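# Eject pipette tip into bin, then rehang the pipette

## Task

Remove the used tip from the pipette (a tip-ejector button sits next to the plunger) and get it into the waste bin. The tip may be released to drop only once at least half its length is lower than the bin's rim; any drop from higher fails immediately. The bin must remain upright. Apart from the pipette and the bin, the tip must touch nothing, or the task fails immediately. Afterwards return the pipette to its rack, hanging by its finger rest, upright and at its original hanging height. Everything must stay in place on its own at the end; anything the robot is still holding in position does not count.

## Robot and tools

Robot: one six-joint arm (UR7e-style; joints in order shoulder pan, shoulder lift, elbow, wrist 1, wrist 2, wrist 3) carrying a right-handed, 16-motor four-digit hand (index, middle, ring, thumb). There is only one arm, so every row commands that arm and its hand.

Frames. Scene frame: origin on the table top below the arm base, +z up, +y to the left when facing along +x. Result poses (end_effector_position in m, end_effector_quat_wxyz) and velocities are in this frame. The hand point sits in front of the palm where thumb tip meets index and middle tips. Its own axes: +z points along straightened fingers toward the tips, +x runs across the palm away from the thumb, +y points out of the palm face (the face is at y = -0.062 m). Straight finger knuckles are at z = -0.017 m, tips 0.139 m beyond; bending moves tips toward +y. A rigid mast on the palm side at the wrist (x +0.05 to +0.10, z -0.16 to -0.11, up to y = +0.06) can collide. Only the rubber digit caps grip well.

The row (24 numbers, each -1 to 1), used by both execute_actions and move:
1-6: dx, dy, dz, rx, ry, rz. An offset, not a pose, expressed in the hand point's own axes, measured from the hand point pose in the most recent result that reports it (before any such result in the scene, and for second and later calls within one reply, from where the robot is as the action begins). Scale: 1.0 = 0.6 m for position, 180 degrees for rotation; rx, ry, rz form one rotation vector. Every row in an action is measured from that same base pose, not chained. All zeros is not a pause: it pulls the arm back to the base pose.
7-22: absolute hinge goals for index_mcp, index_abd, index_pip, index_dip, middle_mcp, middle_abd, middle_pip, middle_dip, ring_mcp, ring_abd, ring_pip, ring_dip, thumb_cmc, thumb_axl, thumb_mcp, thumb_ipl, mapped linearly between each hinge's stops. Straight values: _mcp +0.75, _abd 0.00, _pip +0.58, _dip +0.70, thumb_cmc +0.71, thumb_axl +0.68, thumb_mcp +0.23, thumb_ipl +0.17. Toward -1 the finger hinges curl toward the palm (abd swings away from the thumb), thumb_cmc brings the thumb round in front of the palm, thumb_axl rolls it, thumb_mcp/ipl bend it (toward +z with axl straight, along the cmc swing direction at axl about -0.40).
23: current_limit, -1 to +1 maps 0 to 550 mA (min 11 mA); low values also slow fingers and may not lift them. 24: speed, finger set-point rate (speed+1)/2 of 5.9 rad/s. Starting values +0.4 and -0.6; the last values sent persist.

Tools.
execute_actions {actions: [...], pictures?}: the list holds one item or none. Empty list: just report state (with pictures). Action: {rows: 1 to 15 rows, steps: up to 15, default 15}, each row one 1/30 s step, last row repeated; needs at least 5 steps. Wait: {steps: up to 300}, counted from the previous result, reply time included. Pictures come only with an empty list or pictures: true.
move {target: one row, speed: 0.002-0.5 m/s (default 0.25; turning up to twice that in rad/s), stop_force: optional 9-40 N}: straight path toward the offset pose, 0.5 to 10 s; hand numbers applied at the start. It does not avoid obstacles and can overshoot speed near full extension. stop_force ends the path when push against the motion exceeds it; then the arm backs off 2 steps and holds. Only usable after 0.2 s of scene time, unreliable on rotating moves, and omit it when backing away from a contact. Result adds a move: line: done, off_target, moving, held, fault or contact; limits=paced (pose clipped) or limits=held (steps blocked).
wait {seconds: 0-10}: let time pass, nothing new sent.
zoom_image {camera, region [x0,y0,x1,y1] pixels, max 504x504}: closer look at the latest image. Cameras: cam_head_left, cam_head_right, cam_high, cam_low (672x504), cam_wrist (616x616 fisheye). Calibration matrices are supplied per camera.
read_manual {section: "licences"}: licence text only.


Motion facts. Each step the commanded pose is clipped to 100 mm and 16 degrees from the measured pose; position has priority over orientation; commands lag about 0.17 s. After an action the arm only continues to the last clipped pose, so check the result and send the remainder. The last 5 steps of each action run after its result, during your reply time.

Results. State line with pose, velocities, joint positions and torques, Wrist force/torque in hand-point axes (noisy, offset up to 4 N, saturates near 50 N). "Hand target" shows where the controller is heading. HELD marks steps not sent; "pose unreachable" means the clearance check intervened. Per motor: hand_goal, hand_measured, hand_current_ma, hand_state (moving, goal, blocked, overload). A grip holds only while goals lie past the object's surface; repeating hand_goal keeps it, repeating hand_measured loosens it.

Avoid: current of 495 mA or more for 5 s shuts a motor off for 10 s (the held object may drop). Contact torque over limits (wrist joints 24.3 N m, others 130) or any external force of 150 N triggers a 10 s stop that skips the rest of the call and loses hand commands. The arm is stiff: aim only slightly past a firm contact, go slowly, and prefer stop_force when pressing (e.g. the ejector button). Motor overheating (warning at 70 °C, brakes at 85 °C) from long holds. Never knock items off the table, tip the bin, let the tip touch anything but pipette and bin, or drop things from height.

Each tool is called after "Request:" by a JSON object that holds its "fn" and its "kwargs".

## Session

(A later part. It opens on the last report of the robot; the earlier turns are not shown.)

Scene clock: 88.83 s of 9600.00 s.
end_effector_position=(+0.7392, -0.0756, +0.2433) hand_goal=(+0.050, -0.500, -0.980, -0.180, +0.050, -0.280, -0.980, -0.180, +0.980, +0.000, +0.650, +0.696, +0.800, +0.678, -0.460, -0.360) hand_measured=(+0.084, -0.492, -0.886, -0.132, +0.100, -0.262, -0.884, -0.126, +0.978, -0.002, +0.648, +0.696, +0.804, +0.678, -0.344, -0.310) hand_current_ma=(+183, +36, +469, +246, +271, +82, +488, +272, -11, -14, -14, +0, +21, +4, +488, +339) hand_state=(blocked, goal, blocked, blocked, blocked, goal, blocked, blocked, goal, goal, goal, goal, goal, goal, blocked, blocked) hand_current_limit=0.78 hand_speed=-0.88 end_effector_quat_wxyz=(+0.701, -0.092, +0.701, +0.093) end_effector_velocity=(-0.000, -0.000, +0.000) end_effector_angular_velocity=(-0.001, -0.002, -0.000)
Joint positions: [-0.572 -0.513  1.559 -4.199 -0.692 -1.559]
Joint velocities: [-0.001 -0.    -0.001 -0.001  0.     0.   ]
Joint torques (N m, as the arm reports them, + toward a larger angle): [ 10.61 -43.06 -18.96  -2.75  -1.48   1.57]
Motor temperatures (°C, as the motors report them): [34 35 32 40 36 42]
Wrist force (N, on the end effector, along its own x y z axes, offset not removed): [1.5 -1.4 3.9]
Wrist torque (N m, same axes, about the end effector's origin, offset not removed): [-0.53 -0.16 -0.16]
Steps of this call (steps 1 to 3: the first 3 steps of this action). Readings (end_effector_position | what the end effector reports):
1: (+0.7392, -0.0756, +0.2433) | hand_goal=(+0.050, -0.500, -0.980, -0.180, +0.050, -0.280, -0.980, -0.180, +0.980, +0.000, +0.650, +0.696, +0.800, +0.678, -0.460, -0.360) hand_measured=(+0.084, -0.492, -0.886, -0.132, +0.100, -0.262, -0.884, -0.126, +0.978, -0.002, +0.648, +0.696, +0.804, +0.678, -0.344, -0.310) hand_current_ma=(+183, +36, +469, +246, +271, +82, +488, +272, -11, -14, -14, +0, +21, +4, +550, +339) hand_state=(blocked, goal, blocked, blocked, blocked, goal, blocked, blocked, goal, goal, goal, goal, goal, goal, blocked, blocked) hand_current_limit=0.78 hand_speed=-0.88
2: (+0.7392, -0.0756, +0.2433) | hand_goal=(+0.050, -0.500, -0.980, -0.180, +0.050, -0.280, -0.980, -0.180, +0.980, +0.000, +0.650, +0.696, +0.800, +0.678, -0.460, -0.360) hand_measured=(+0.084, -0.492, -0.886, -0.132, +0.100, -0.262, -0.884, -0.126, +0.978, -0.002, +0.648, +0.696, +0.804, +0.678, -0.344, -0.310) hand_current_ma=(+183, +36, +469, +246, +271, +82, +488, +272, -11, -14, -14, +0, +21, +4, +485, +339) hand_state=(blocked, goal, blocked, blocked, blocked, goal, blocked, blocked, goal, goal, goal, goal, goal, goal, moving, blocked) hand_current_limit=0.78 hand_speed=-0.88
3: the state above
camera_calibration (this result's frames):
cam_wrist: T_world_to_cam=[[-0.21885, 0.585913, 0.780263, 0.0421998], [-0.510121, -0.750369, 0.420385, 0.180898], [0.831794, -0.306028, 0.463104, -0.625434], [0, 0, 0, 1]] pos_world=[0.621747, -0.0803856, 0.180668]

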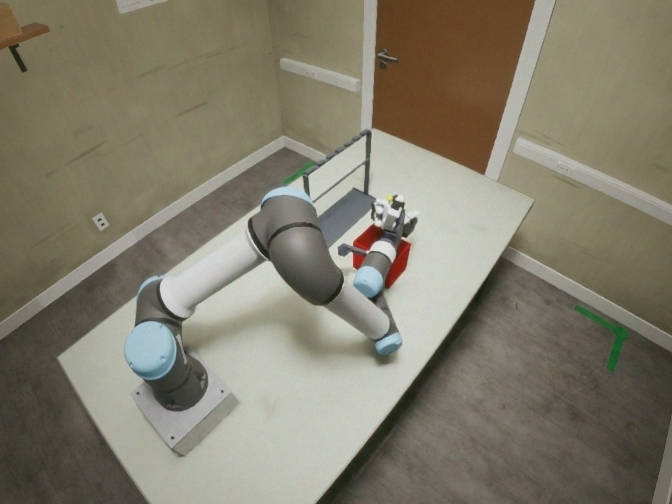

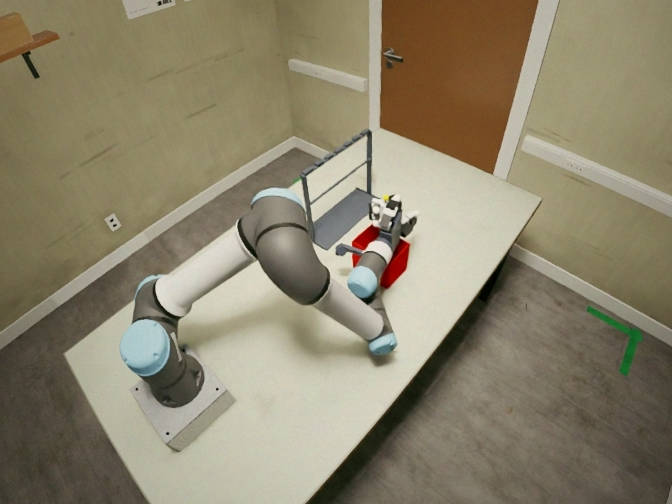

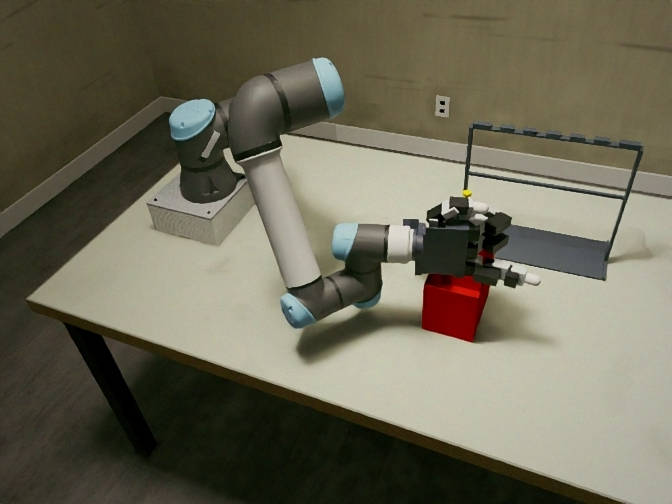

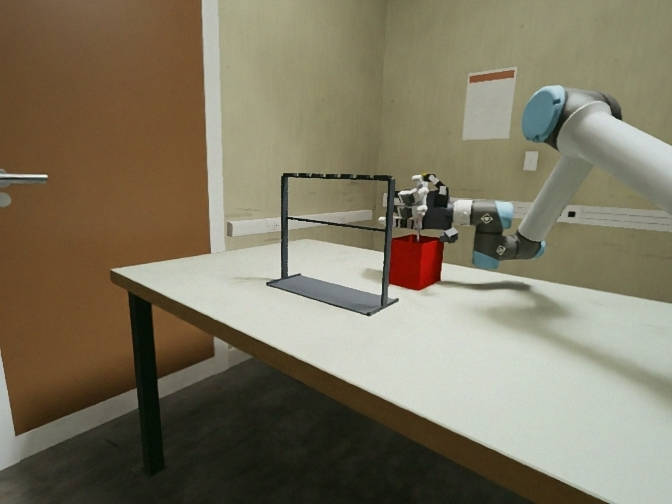

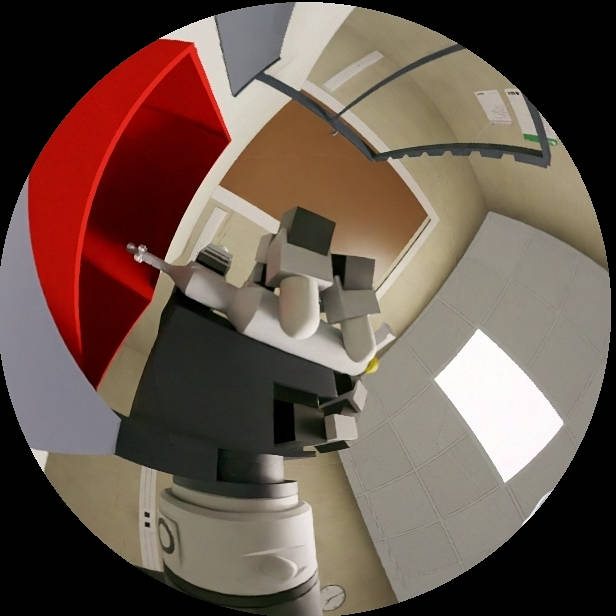

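Request:
{"fn": "move", "kwargs": {"target": [-0.06,0,0,0,0,0, 0.20,-0.49,-0.78,-0.08, 0.05,-0.264,-0.98,-0.18, 0.98,0,0.65,0.696, 0.714,0.678,0.226,0.168, 0.7,-0.6], "speed": 0.05}}

Request:
{"fn": "move", "kwargs": {"target": [-0.03,0,0,0,0,0, 0.20,0.0,-0.78,-0.08, 0.05,-0.264,-0.98,-0.18, 0.98,0,0.65,0.696, 0.714,0.678,0.226,0.168, 0.7,-0.6], "speed": 0.05}}

Scene clock: 90.60 s of 9600.00 s.
end_effector_position=(+0.7392, -0.0755, +0.2791) hand_goal=(+0.200, -0.490, -0.780, -0.080, +0.050, -0.264, -0.980, -0.180, +0.980, +0.000, +0.650, +0.696, +0.714, +0.678, +0.226, +0.168) hand_measured=(+0.198, -0.490, -0.782, -0.082, +0.100, -0.258, -0.882, -0.126, +0.978, -0.002, +0.648, +0.696, +0.718, +0.680, +0.224, +0.166) hand_current_ma=(-14, +4, -7, -11, +266, +29, +467, +272, -11, -14, -14, +0, +21, +16, -14, -14) hand_state=(goal, goal, goal, goal, blocked, goal, blocked, blocked, goal, goal, goal, goal, goal, goal, goal, goal) hand_current_limit=0.70 hand_speed=-0.60 end_effector_quat_wxyz=(+0.701, -0.092, +0.701, +0.093) end_effector_velocity=(+0.000, -0.000, +0.001) end_effector_angular_velocity=(-0.000, +0.000, -0.002)
Joint positions: [-0.572 -0.585  1.584 -4.152 -0.692 -1.559]
Joint velocities: [ 0.    -0.003  0.002  0.002 -0.002 -0.001]
Joint torques (N m, as the arm reports them, + toward a larger angle): [-12.65 -60.41  -3.1    0.21   1.47  -1.57]
Motor temperatures (°C, as the motors report them): [34 35 32 40 36 42]
Wrist force (N, on the end effector, along its own x y z axes, offset not removed): [-2.2 0.2 3.1]
Wrist torque (N m, same axes, about the end effector's origin, offset not removed): [-0.11 0.36 -0.44]
Hand target: +0.739, -0.076, +0.279; +0.701, -0.092, +0.701, +0.093
Off your previous action's commanded pose: 0.000 m, 0 deg at its last step (step 5 of this call).
Off the commanded pose: 0.000 m, 0 deg.
Kept back: nothing.
move: done
camera_calibration (this result's frames):
cam_wrist: T_world_to_cam=[[-0.218862, 0.585884, 0.780282, 0.0142146], [-0.510124, -0.750386, 0.420351, 0.165856], [0.831789, -0.306042, 0.463104, -0.642016], [0, 0, 0, 1]] pos_world=[0.62174, -0.0803559, 0.216511]

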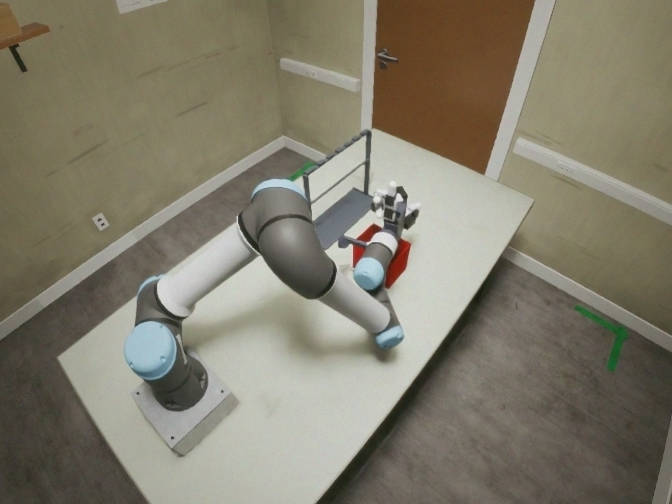

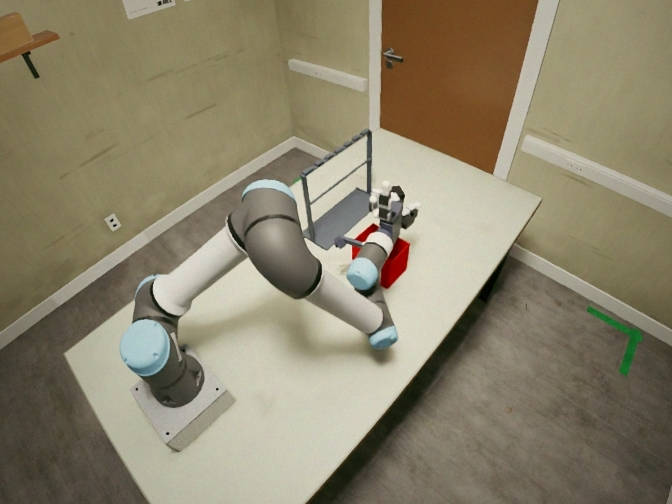

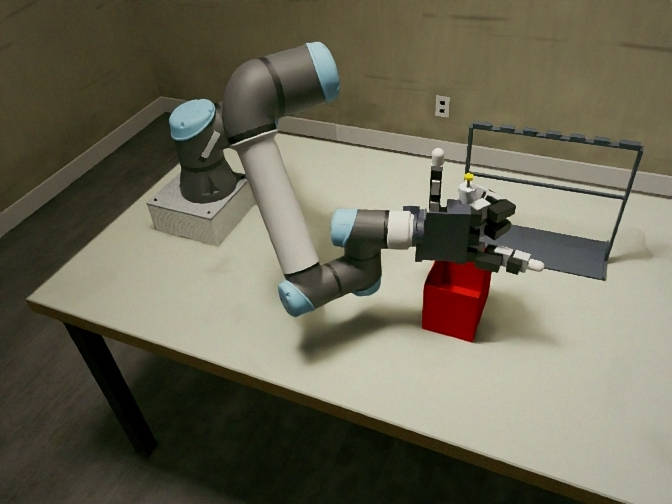

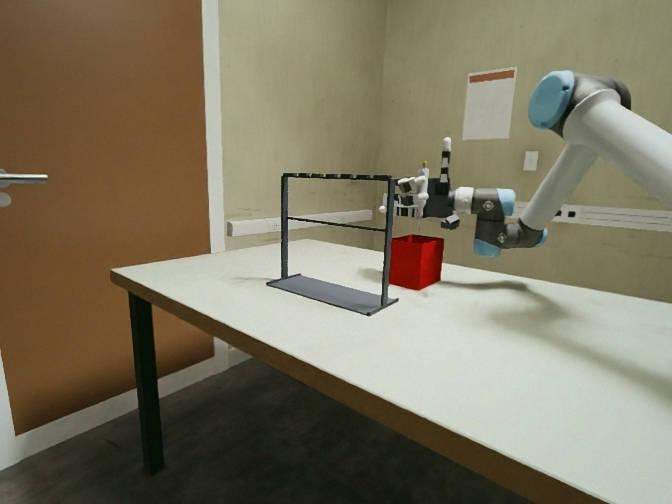

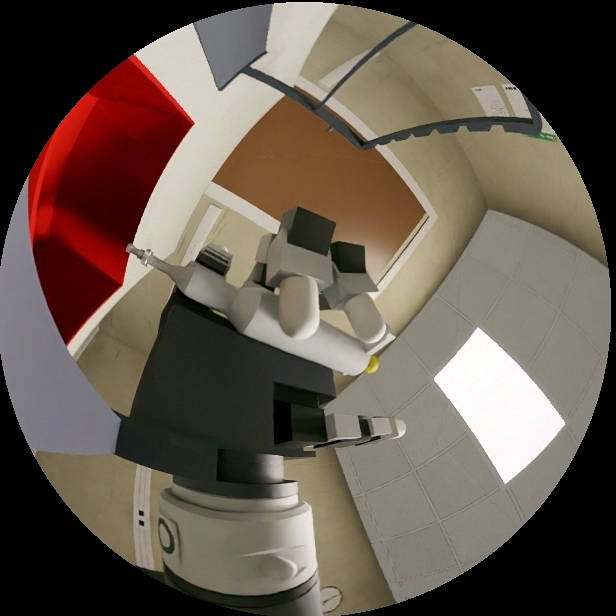

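Scene clock: 91.43 s of 9600.00 s.
end_effector_position=(+0.7392, -0.0755, +0.2970) hand_goal=(+0.200, +0.000, -0.780, -0.080, +0.050, -0.264, -0.980, -0.180, +0.980, +0.000, +0.650, +0.696, +0.714, +0.678, +0.226, +0.168) hand_measured=(+0.198, -0.006, -0.782, -0.082, +0.100, -0.258, -0.882, -0.126, +0.978, -0.002, +0.648, +0.696, +0.718, +0.680, +0.224, +0.166) hand_current_ma=(-14, -30, -7, -11, +266, +29, +467, +272, -11, -14, -14, +0, +21, +16, -14, -14) hand_state=(goal, goal, goal, goal, blocked, goal, blocked, blocked, goal, goal, goal, goal, goal, goal, goal, goal) hand_current_limit=0.70 hand_speed=-0.60 end_effector_quat_wxyz=(+0.701, -0.092, +0.701, +0.093) end_effector_velocity=(-0.000, +0.000, +0.001) end_effector_angular_velocity=(-0.002, -0.000, +0.001)
Joint positions: [-0.572 -0.62   1.594 -4.127 -0.692 -1.559]
Joint velocities: [-0.    -0.003  0.001  0.003  0.001 -0.002]
Joint torques (N m, as the arm reports them, + toward a larger angle): [-11.74 -61.01  -1.71   0.4    1.57  -1.73]
Motor temperatures (°C, as the motors report them): [34 35 32 40 36 42]
Wrist force (N, on the end effector, along its own x y z axes, offset not removed): [0.1 -0.9 4.9]
Wrist torque (N m, same axes, about the end effector's origin, offset not removed): [-0.45 0.13 -0.13]
Hand target: +0.739, -0.076, +0.297; +0.701, -0.092, +0.701, +0.093
Off the commanded pose: 0.000 m, 0 deg.
Kept back: nothing.
move: done
camera_calibration (this result's frames):
cam_wrist: T_world_to_cam=[[-0.218853, 0.585789, 0.780355, 0.000244198], [-0.510118, -0.750437, 0.420266, 0.158376], [0.831795, -0.306097, 0.463057, -0.650271], [0, 0, 0, 1]] pos_world=[0.621736, -0.0803377, 0.234362]

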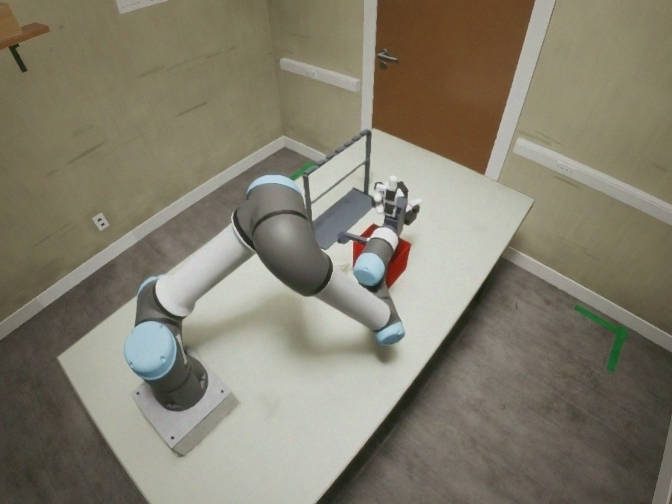

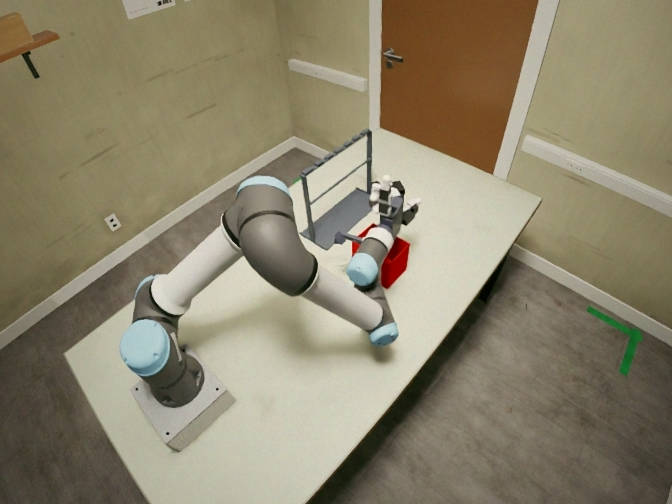

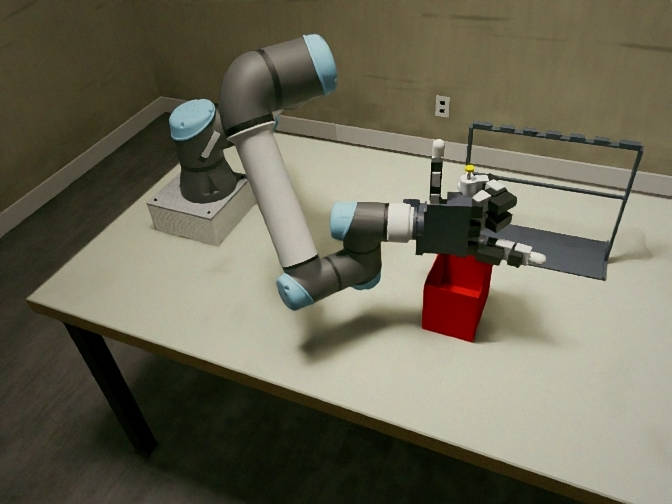

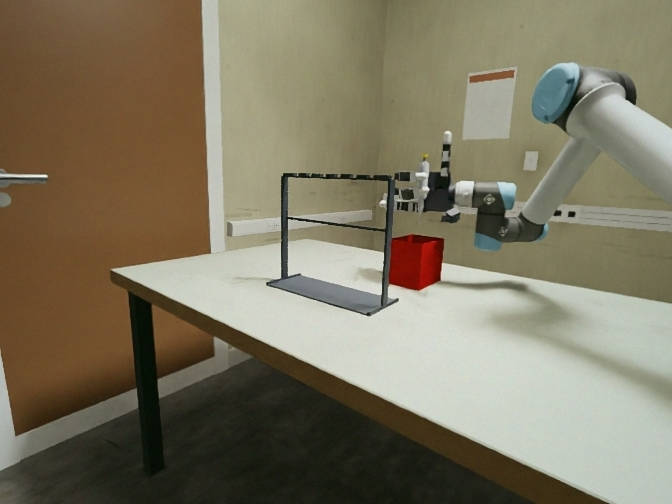

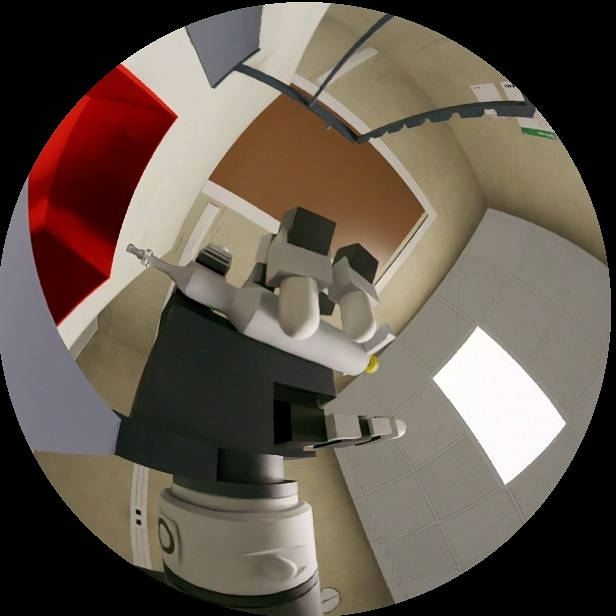

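Request:
{"fn": "move", "kwargs": {"target": [0.0558,0.2663,0.0848,0,0,0, 0.16,0.0,-0.96,-0.17, 0.05,-0.264,-0.98,-0.18, 0.98,0,0.65,0.696, 0.714,0.678,0.226,0.168, 0.6,-0.8], "speed": 0.1}}

Request:
{"fn": "zoom_image", "kwargs": {"camera": "cam_high", "region": [450, 100, 570, 200]}}

Request:
{"fn": "zoom_image", "kwargs": {"camera": "cam_low", "region": [320, 140, 440, 240]}}

Scene clock: 94.27 s of 9600.00 s.
end_effector_position=(+0.7469, +0.0917, +0.2632) hand_goal=(+0.160, +0.000, -0.960, -0.170, +0.050, -0.264, -0.980, -0.180, +0.980, +0.000, +0.650, +0.696, +0.714, +0.678, +0.226, +0.168) hand_measured=(+0.166, -0.006, -0.864, -0.150, +0.100, -0.258, -0.882, -0.126, +0.978, -0.002, +0.648, +0.696, +0.716, +0.680, +0.224, +0.166) hand_current_ma=(+33, -28, +440, +102, +264, +29, +440, +272, -10, -14, -14, +0, +15, +16, -14, -14) hand_state=(goal, goal, blocked, blocked, blocked, goal, blocked, blocked, goal, goal, goal, goal, goal, goal, goal, goal) hand_current_limit=0.60 hand_speed=-0.80 end_effector_quat_wxyz=(+0.701, -0.093, +0.701, +0.093) end_effector_velocity=(+0.001, +0.001, +0.000) end_effector_angular_velocity=(-0.000, -0.001, -0.004)
Joint positions: [-0.294 -0.594  1.686 -4.241 -0.97  -1.563]
Joint velocities: [ 0.003  0.001 -0.002 -0.    -0.007  0.   ]
Joint torques (N m, as the arm reports them, + toward a larger angle): [ 11.43 -40.24 -18.79  -3.48  -1.42  -1.45]
Motor temperatures (°C, as the motors report them): [34 35 32 40 36 42]
Wrist force (N, on the end effector, along its own x y z axes, offset not removed): [-3.5 -3.9 4.0]
Wrist torque (N m, same axes, about the end effector's origin, offset not removed): [-0.84 0.43 -0.55]
Hand target: +0.747, +0.092, +0.263; +0.701, -0.093, +0.701, +0.093
Off the commanded pose: 0.000 m, 0 deg.
Kept back: nothing.
move: done
camera_calibration (this result's frames):
cam_wrist: T_world_to_cam=[[-0.218585, 0.586183, 0.780134, -0.0699046], [-0.509953, -0.750232, 0.420832, 0.301725], [0.831967, -0.305844, 0.462916, -0.589981], [0, 0, 0, 1]] pos_world=[0.62943, 0.0868987, 0.20067]

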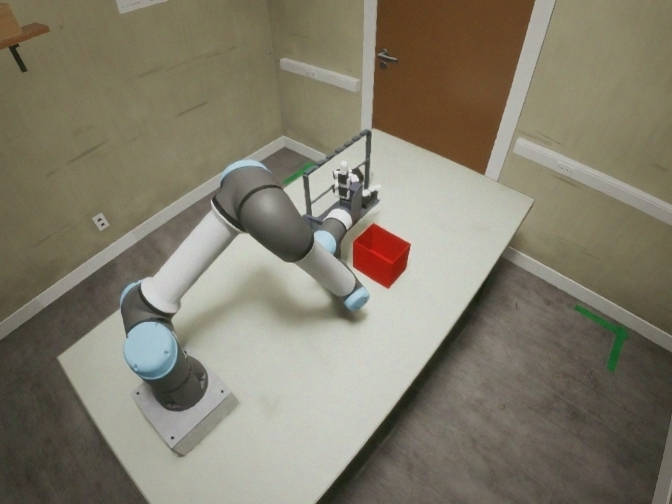

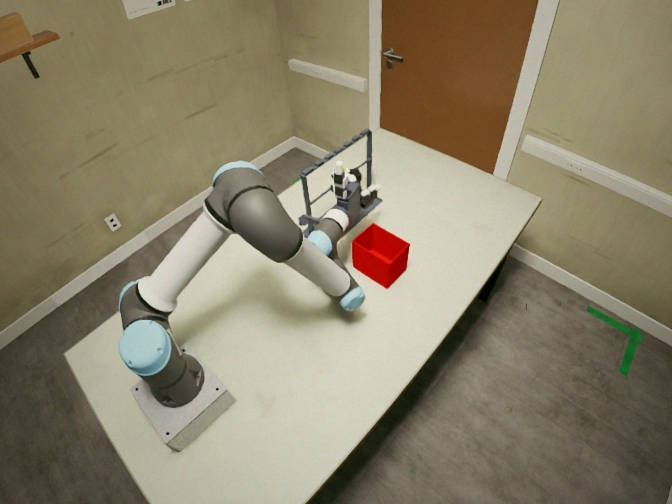

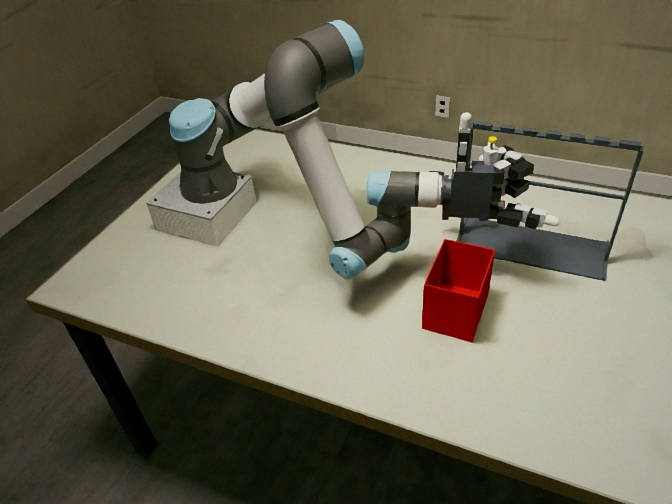

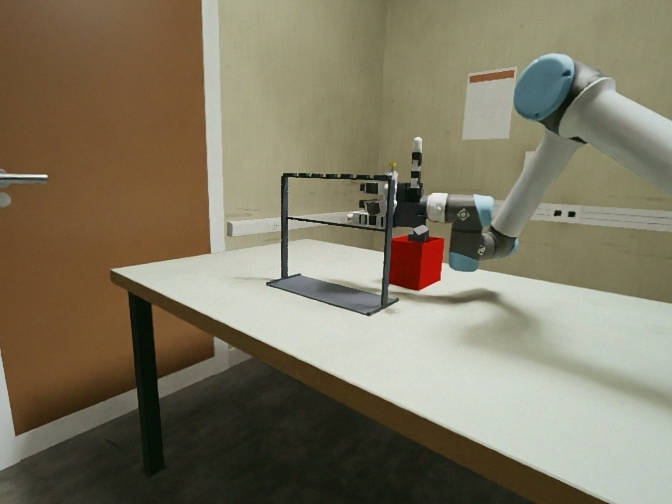

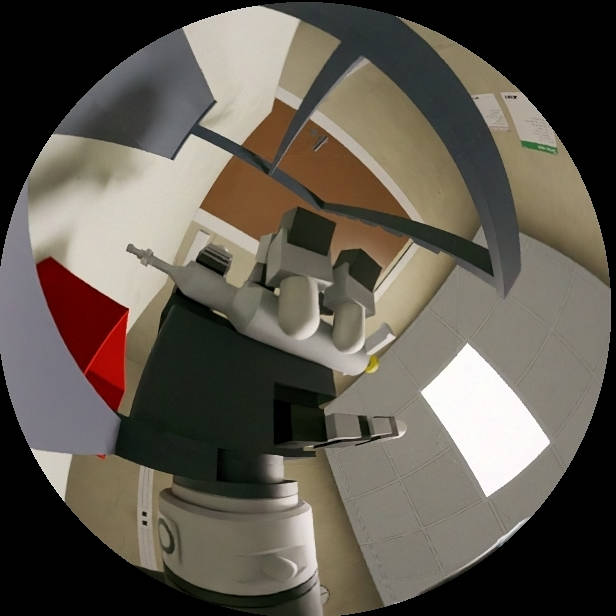

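Region (450, 100, 570, 200) of cam_high's 672x504 image, scaled by 4.200, with more detail than that image has.

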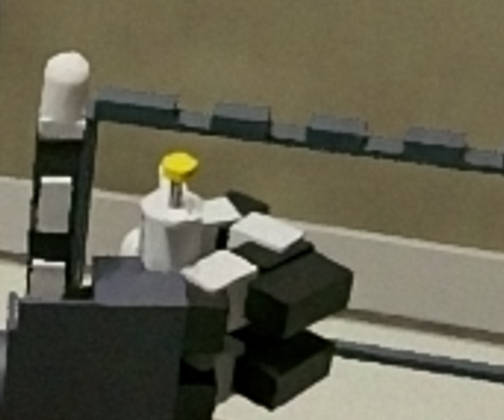

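Region (320, 140, 440, 240) of cam_low's 672x504 image, scaled by 4.200, with more detail than that image has.

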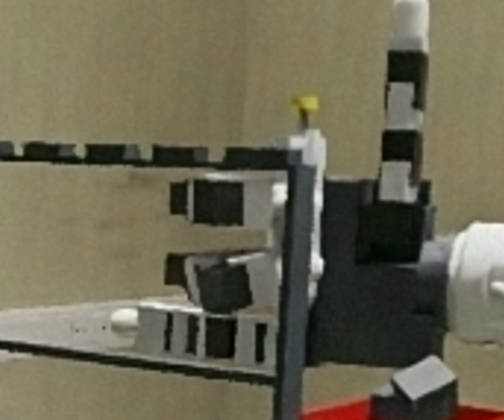

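Request:
{"fn": "move", "kwargs": {"target": [-0.0005,0.0849,0.0264,0,0,0, 0.16,0.0,-0.96,-0.17, 0.05,-0.264,-0.98,-0.18, 0.98,0,0.65,0.696, 0.714,0.678,0.226,0.168, 0.6,-0.8], "speed": 0.04}}

Request:
{"fn": "zoom_image", "kwargs": {"camera": "cam_high", "region": [465, 105, 535, 165]}}

Request:
{"fn": "zoom_image", "kwargs": {"camera": "cam_low", "region": [340, 150, 420, 220]}}

Request:
{"fn": "zoom_image", "kwargs": {"camera": "cam_head_left", "region": [295, 140, 365, 200]}}

Scene clock: 96.97 s of 9600.00 s.
end_effector_position=(+0.7490, +0.1449, +0.2635) hand_goal=(+0.160, +0.000, -0.960, -0.170, +0.050, -0.264, -0.980, -0.180, +0.980, +0.000, +0.650, +0.696, +0.714, +0.678, +0.226, +0.168) hand_measured=(+0.166, -0.006, -0.864, -0.150, +0.100, -0.258, -0.882, -0.126, +0.978, -0.002, +0.648, +0.696, +0.716, +0.680, +0.224, +0.166) hand_current_ma=(+33, -28, +440, +102, +264, +29, +440, +272, -10, -14, -14, +0, +15, +16, -14, -14) hand_state=(goal, goal, blocked, blocked, blocked, goal, blocked, blocked, goal, goal, goal, goal, goal, goal, goal, goal) hand_current_limit=0.60 hand_speed=-0.80 end_effector_quat_wxyz=(+0.701, -0.093, +0.701, +0.093) end_effector_velocity=(-0.000, +0.002, -0.001) end_effector_angular_velocity=(+0.000, +0.002, +0.000)
Joint positions: [-0.197 -0.596  1.687 -4.241 -1.067 -1.564]
Joint velocities: [ 0.004  0.001  0.     0.001 -0.003 -0.   ]
Joint torques (N m, as the arm reports them, + toward a larger angle): [ 11.63 -40.77 -19.01  -0.29  -1.4   -1.68]
Motor temperatures (°C, as the motors report them): [34 35 32 40 36 42]
Wrist force (N, on the end effector, along its own x y z axes, offset not removed): [-0.6 -0.1 2.3]
Wrist torque (N m, same axes, about the end effector's origin, offset not removed): [-0.46 0.08 -0.38]
Hand target: +0.749, +0.145, +0.263; +0.701, -0.093, +0.701, +0.093
Off the commanded pose: 0.000 m, 0 deg.
Kept back: nothing.
move: done
camera_calibration (this result's frames):
cam_wrist: T_world_to_cam=[[-0.218599, 0.586348, 0.780007, -0.100758], [-0.50995, -0.750147, 0.420988, 0.342488], [0.831965, -0.305737, 0.462989, -0.575623], [0, 0, 0, 1]] pos_world=[0.631524, 0.140006, 0.200916]

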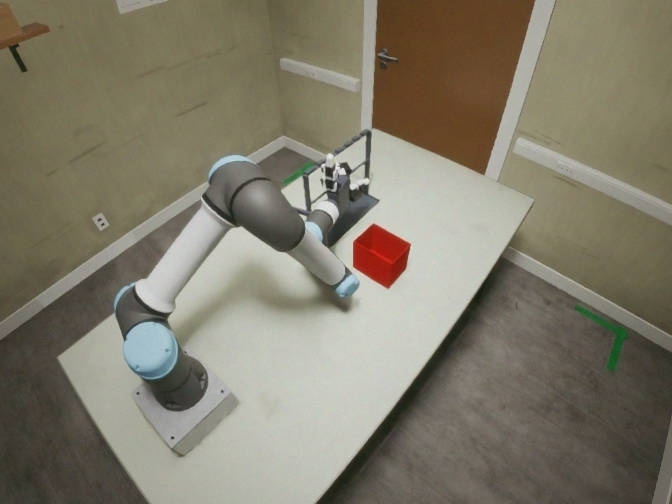

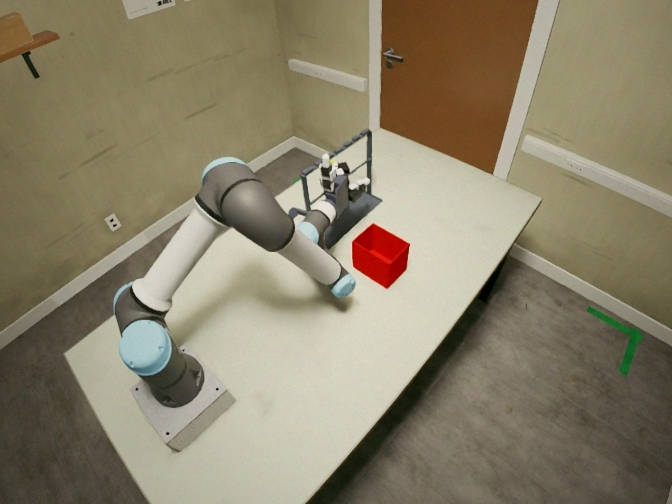

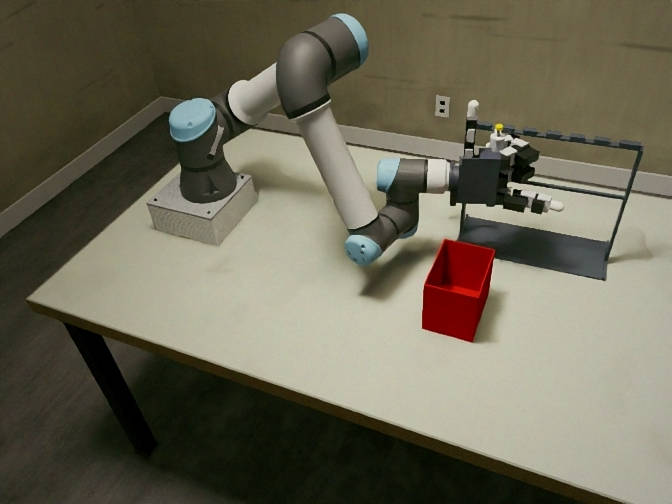

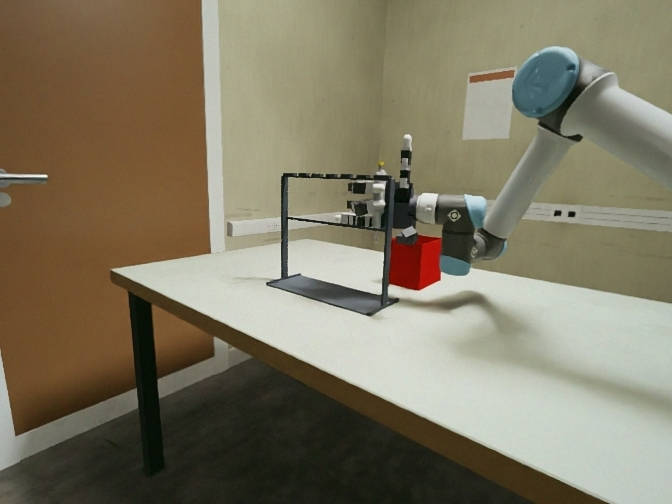

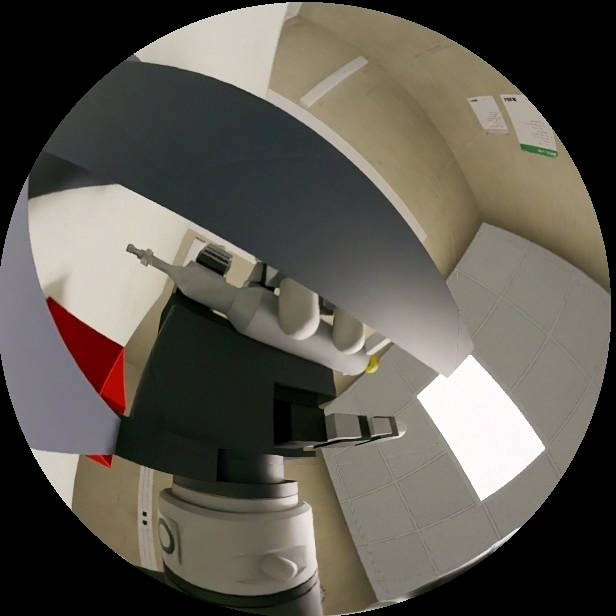

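Region (465, 105, 535, 165) of cam_high's 672x504 image, scaled by 7.200, with more detail than that image has; it fills the top 432 rows of this view, and the rest is white.

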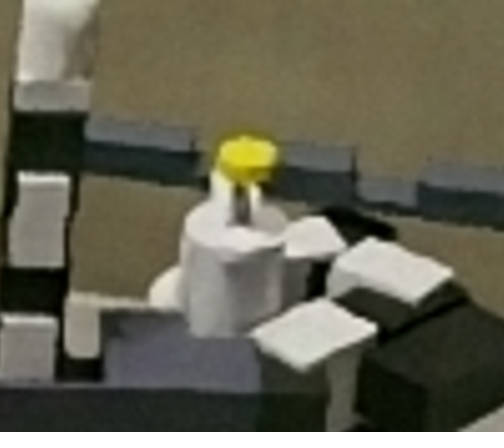

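Region (340, 150, 420, 220) of cam_low's 672x504 image, scaled by 6.300, with more detail than that image has; it fills the top 441 rows of this view, and the rest is white.

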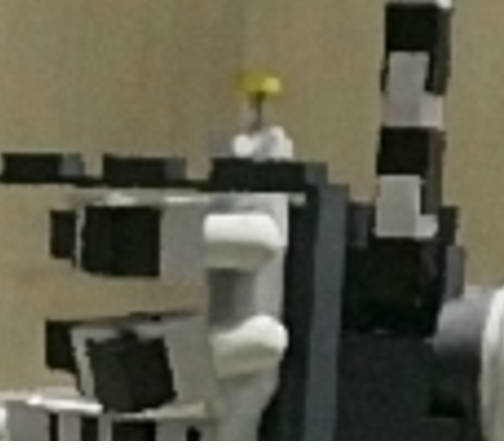

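Region (295, 140, 365, 200) of cam_head_left's 672x504 image, scaled by 7.200, with more detail than that image has; it fills the top 432 rows of this view, and the rest is white.

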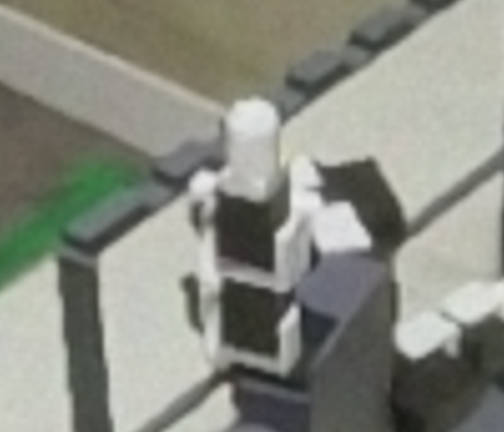

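Request:
{"fn": "move", "kwargs": {"target": [0,0.052,0,0,0,0, 0.16,0.0,-0.96,-0.17, 0.05,-0.264,-0.98,-0.18, 0.98,0,0.65,0.696, 0.714,0.678,0.60,0.168, 0.6,-0.8], "speed": 0.015}}

Request:
{"fn": "zoom_image", "kwargs": {"camera": "cam_high", "region": [465, 100, 535, 160]}}

Request:
{"fn": "zoom_image", "kwargs": {"camera": "cam_low", "region": [340, 150, 420, 220]}}

Request:
{"fn": "zoom_image", "kwargs": {"camera": "cam_head_left", "region": [295, 140, 355, 190]}}

Scene clock: 100.03 s of 9600.00 s.
end_effector_position=(+0.7410, +0.1748, +0.2634) hand_goal=(+0.160, +0.000, -0.960, -0.170, +0.050, -0.264, -0.980, -0.180, +0.980, +0.000, +0.650, +0.696, +0.714, +0.678, +0.600, +0.168) hand_measured=(+0.166, -0.006, -0.864, -0.150, +0.100, -0.258, -0.882, -0.126, +0.978, -0.002, +0.648, +0.696, +0.716, +0.680, +0.602, +0.166) hand_current_ma=(+33, -28, +440, +102, +264, +29, +440, +272, -10, -14, -14, +0, +15, +16, +7, -8) hand_state=(goal, goal, blocked, blocked, blocked, goal, blocked, blocked, goal, goal, goal, goal, goal, goal, goal, goal) hand_current_limit=0.60 hand_speed=-0.80 end_effector_quat_wxyz=(+0.701, -0.093, +0.701, +0.093) end_effector_velocity=(-0.000, +0.002, +0.000) end_effector_angular_velocity=(-0.000, -0.001, -0.001)
Joint positions: [-0.145 -0.604  1.711 -4.256 -1.119 -1.565]
Joint velocities: [ 0.003 -0.     0.    -0.001 -0.005 -0.   ]
Joint torques (N m, as the arm reports them, + toward a larger angle): [ 11.92 -58.56  -0.74  -3.82  -1.57  -1.71]
Motor temperatures (°C, as the motors report them): [34 35 32 40 36 42]
Wrist force (N, on the end effector, along its own x y z axes, offset not removed): [1.5 -0.2 3.5]
Wrist torque (N m, same axes, about the end effector's origin, offset not removed): [-0.48 0.00 0.13]
Hand target: +0.741, +0.175, +0.263; +0.701, -0.093, +0.701, +0.093
Off the commanded pose: 0.000 m, 0 deg.
Kept back: nothing.
move: done
camera_calibration (this result's frames):
cam_wrist: T_world_to_cam=[[-0.218587, 0.58643, 0.779948, -0.120039], [-0.50993, -0.750108, 0.421081, 0.360836], [0.83198, -0.305676, 0.463002, -0.559782], [0, 0, 0, 1]] pos_world=[0.62349, 0.169948, 0.200863]

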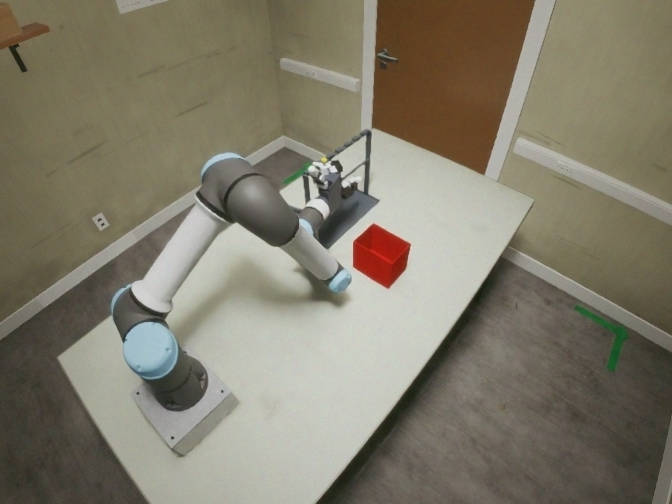

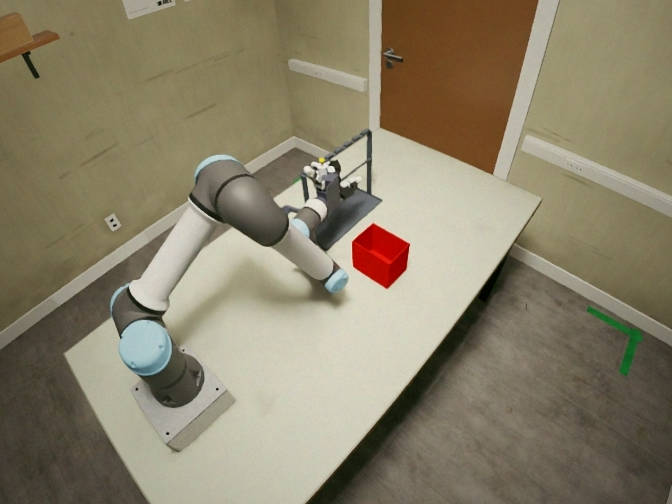

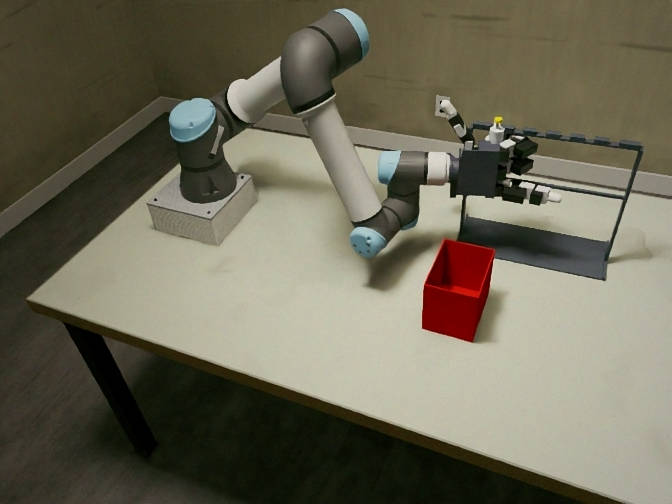

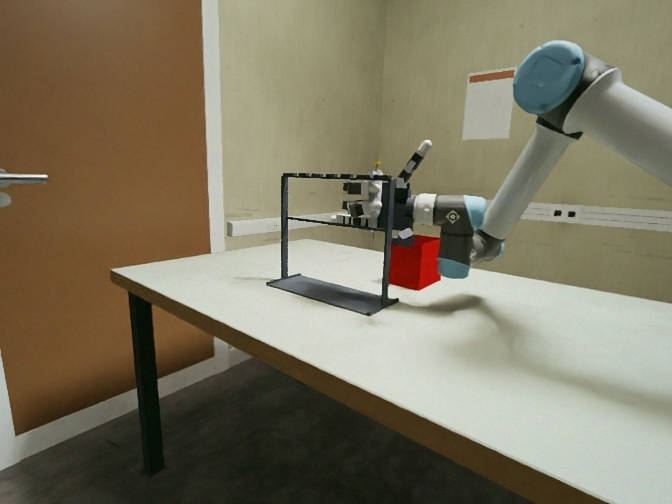

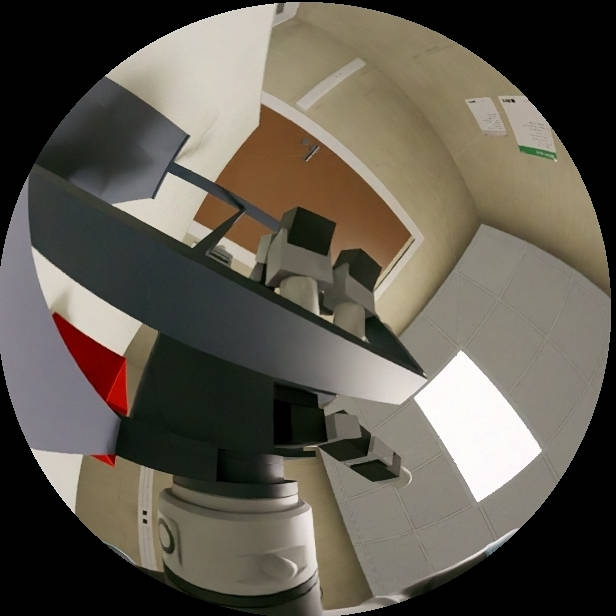

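Region (465, 100, 535, 160) of cam_high's 672x504 image, scaled by 7.200, with more detail than that image has; it fills the top 432 rows of this view, and the rest is white.

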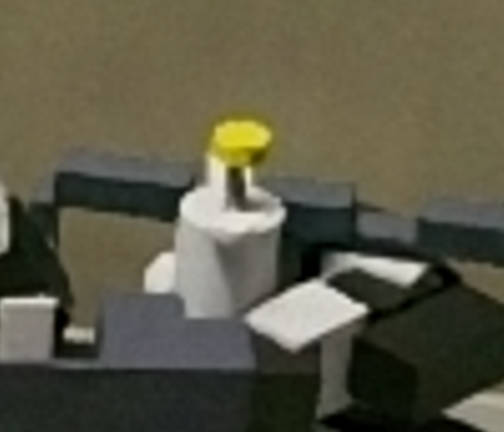

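Region (340, 150, 420, 220) of cam_low's 672x504 image, scaled by 6.300, with more detail than that image has; it fills the top 441 rows of this view, and the rest is white.

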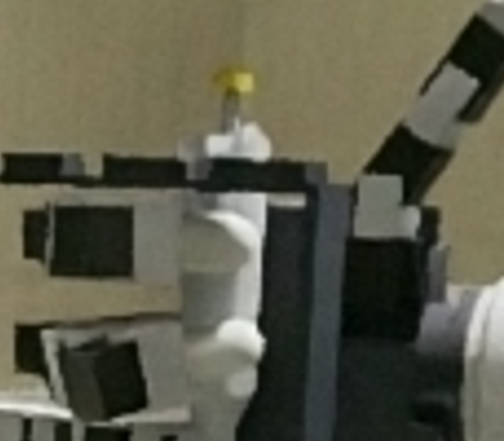

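Region (295, 140, 355, 190) of cam_head_left's 672x504 image, scaled by 8.400, with more detail than that image has.

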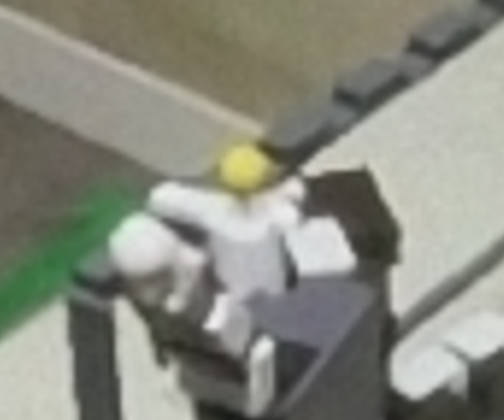

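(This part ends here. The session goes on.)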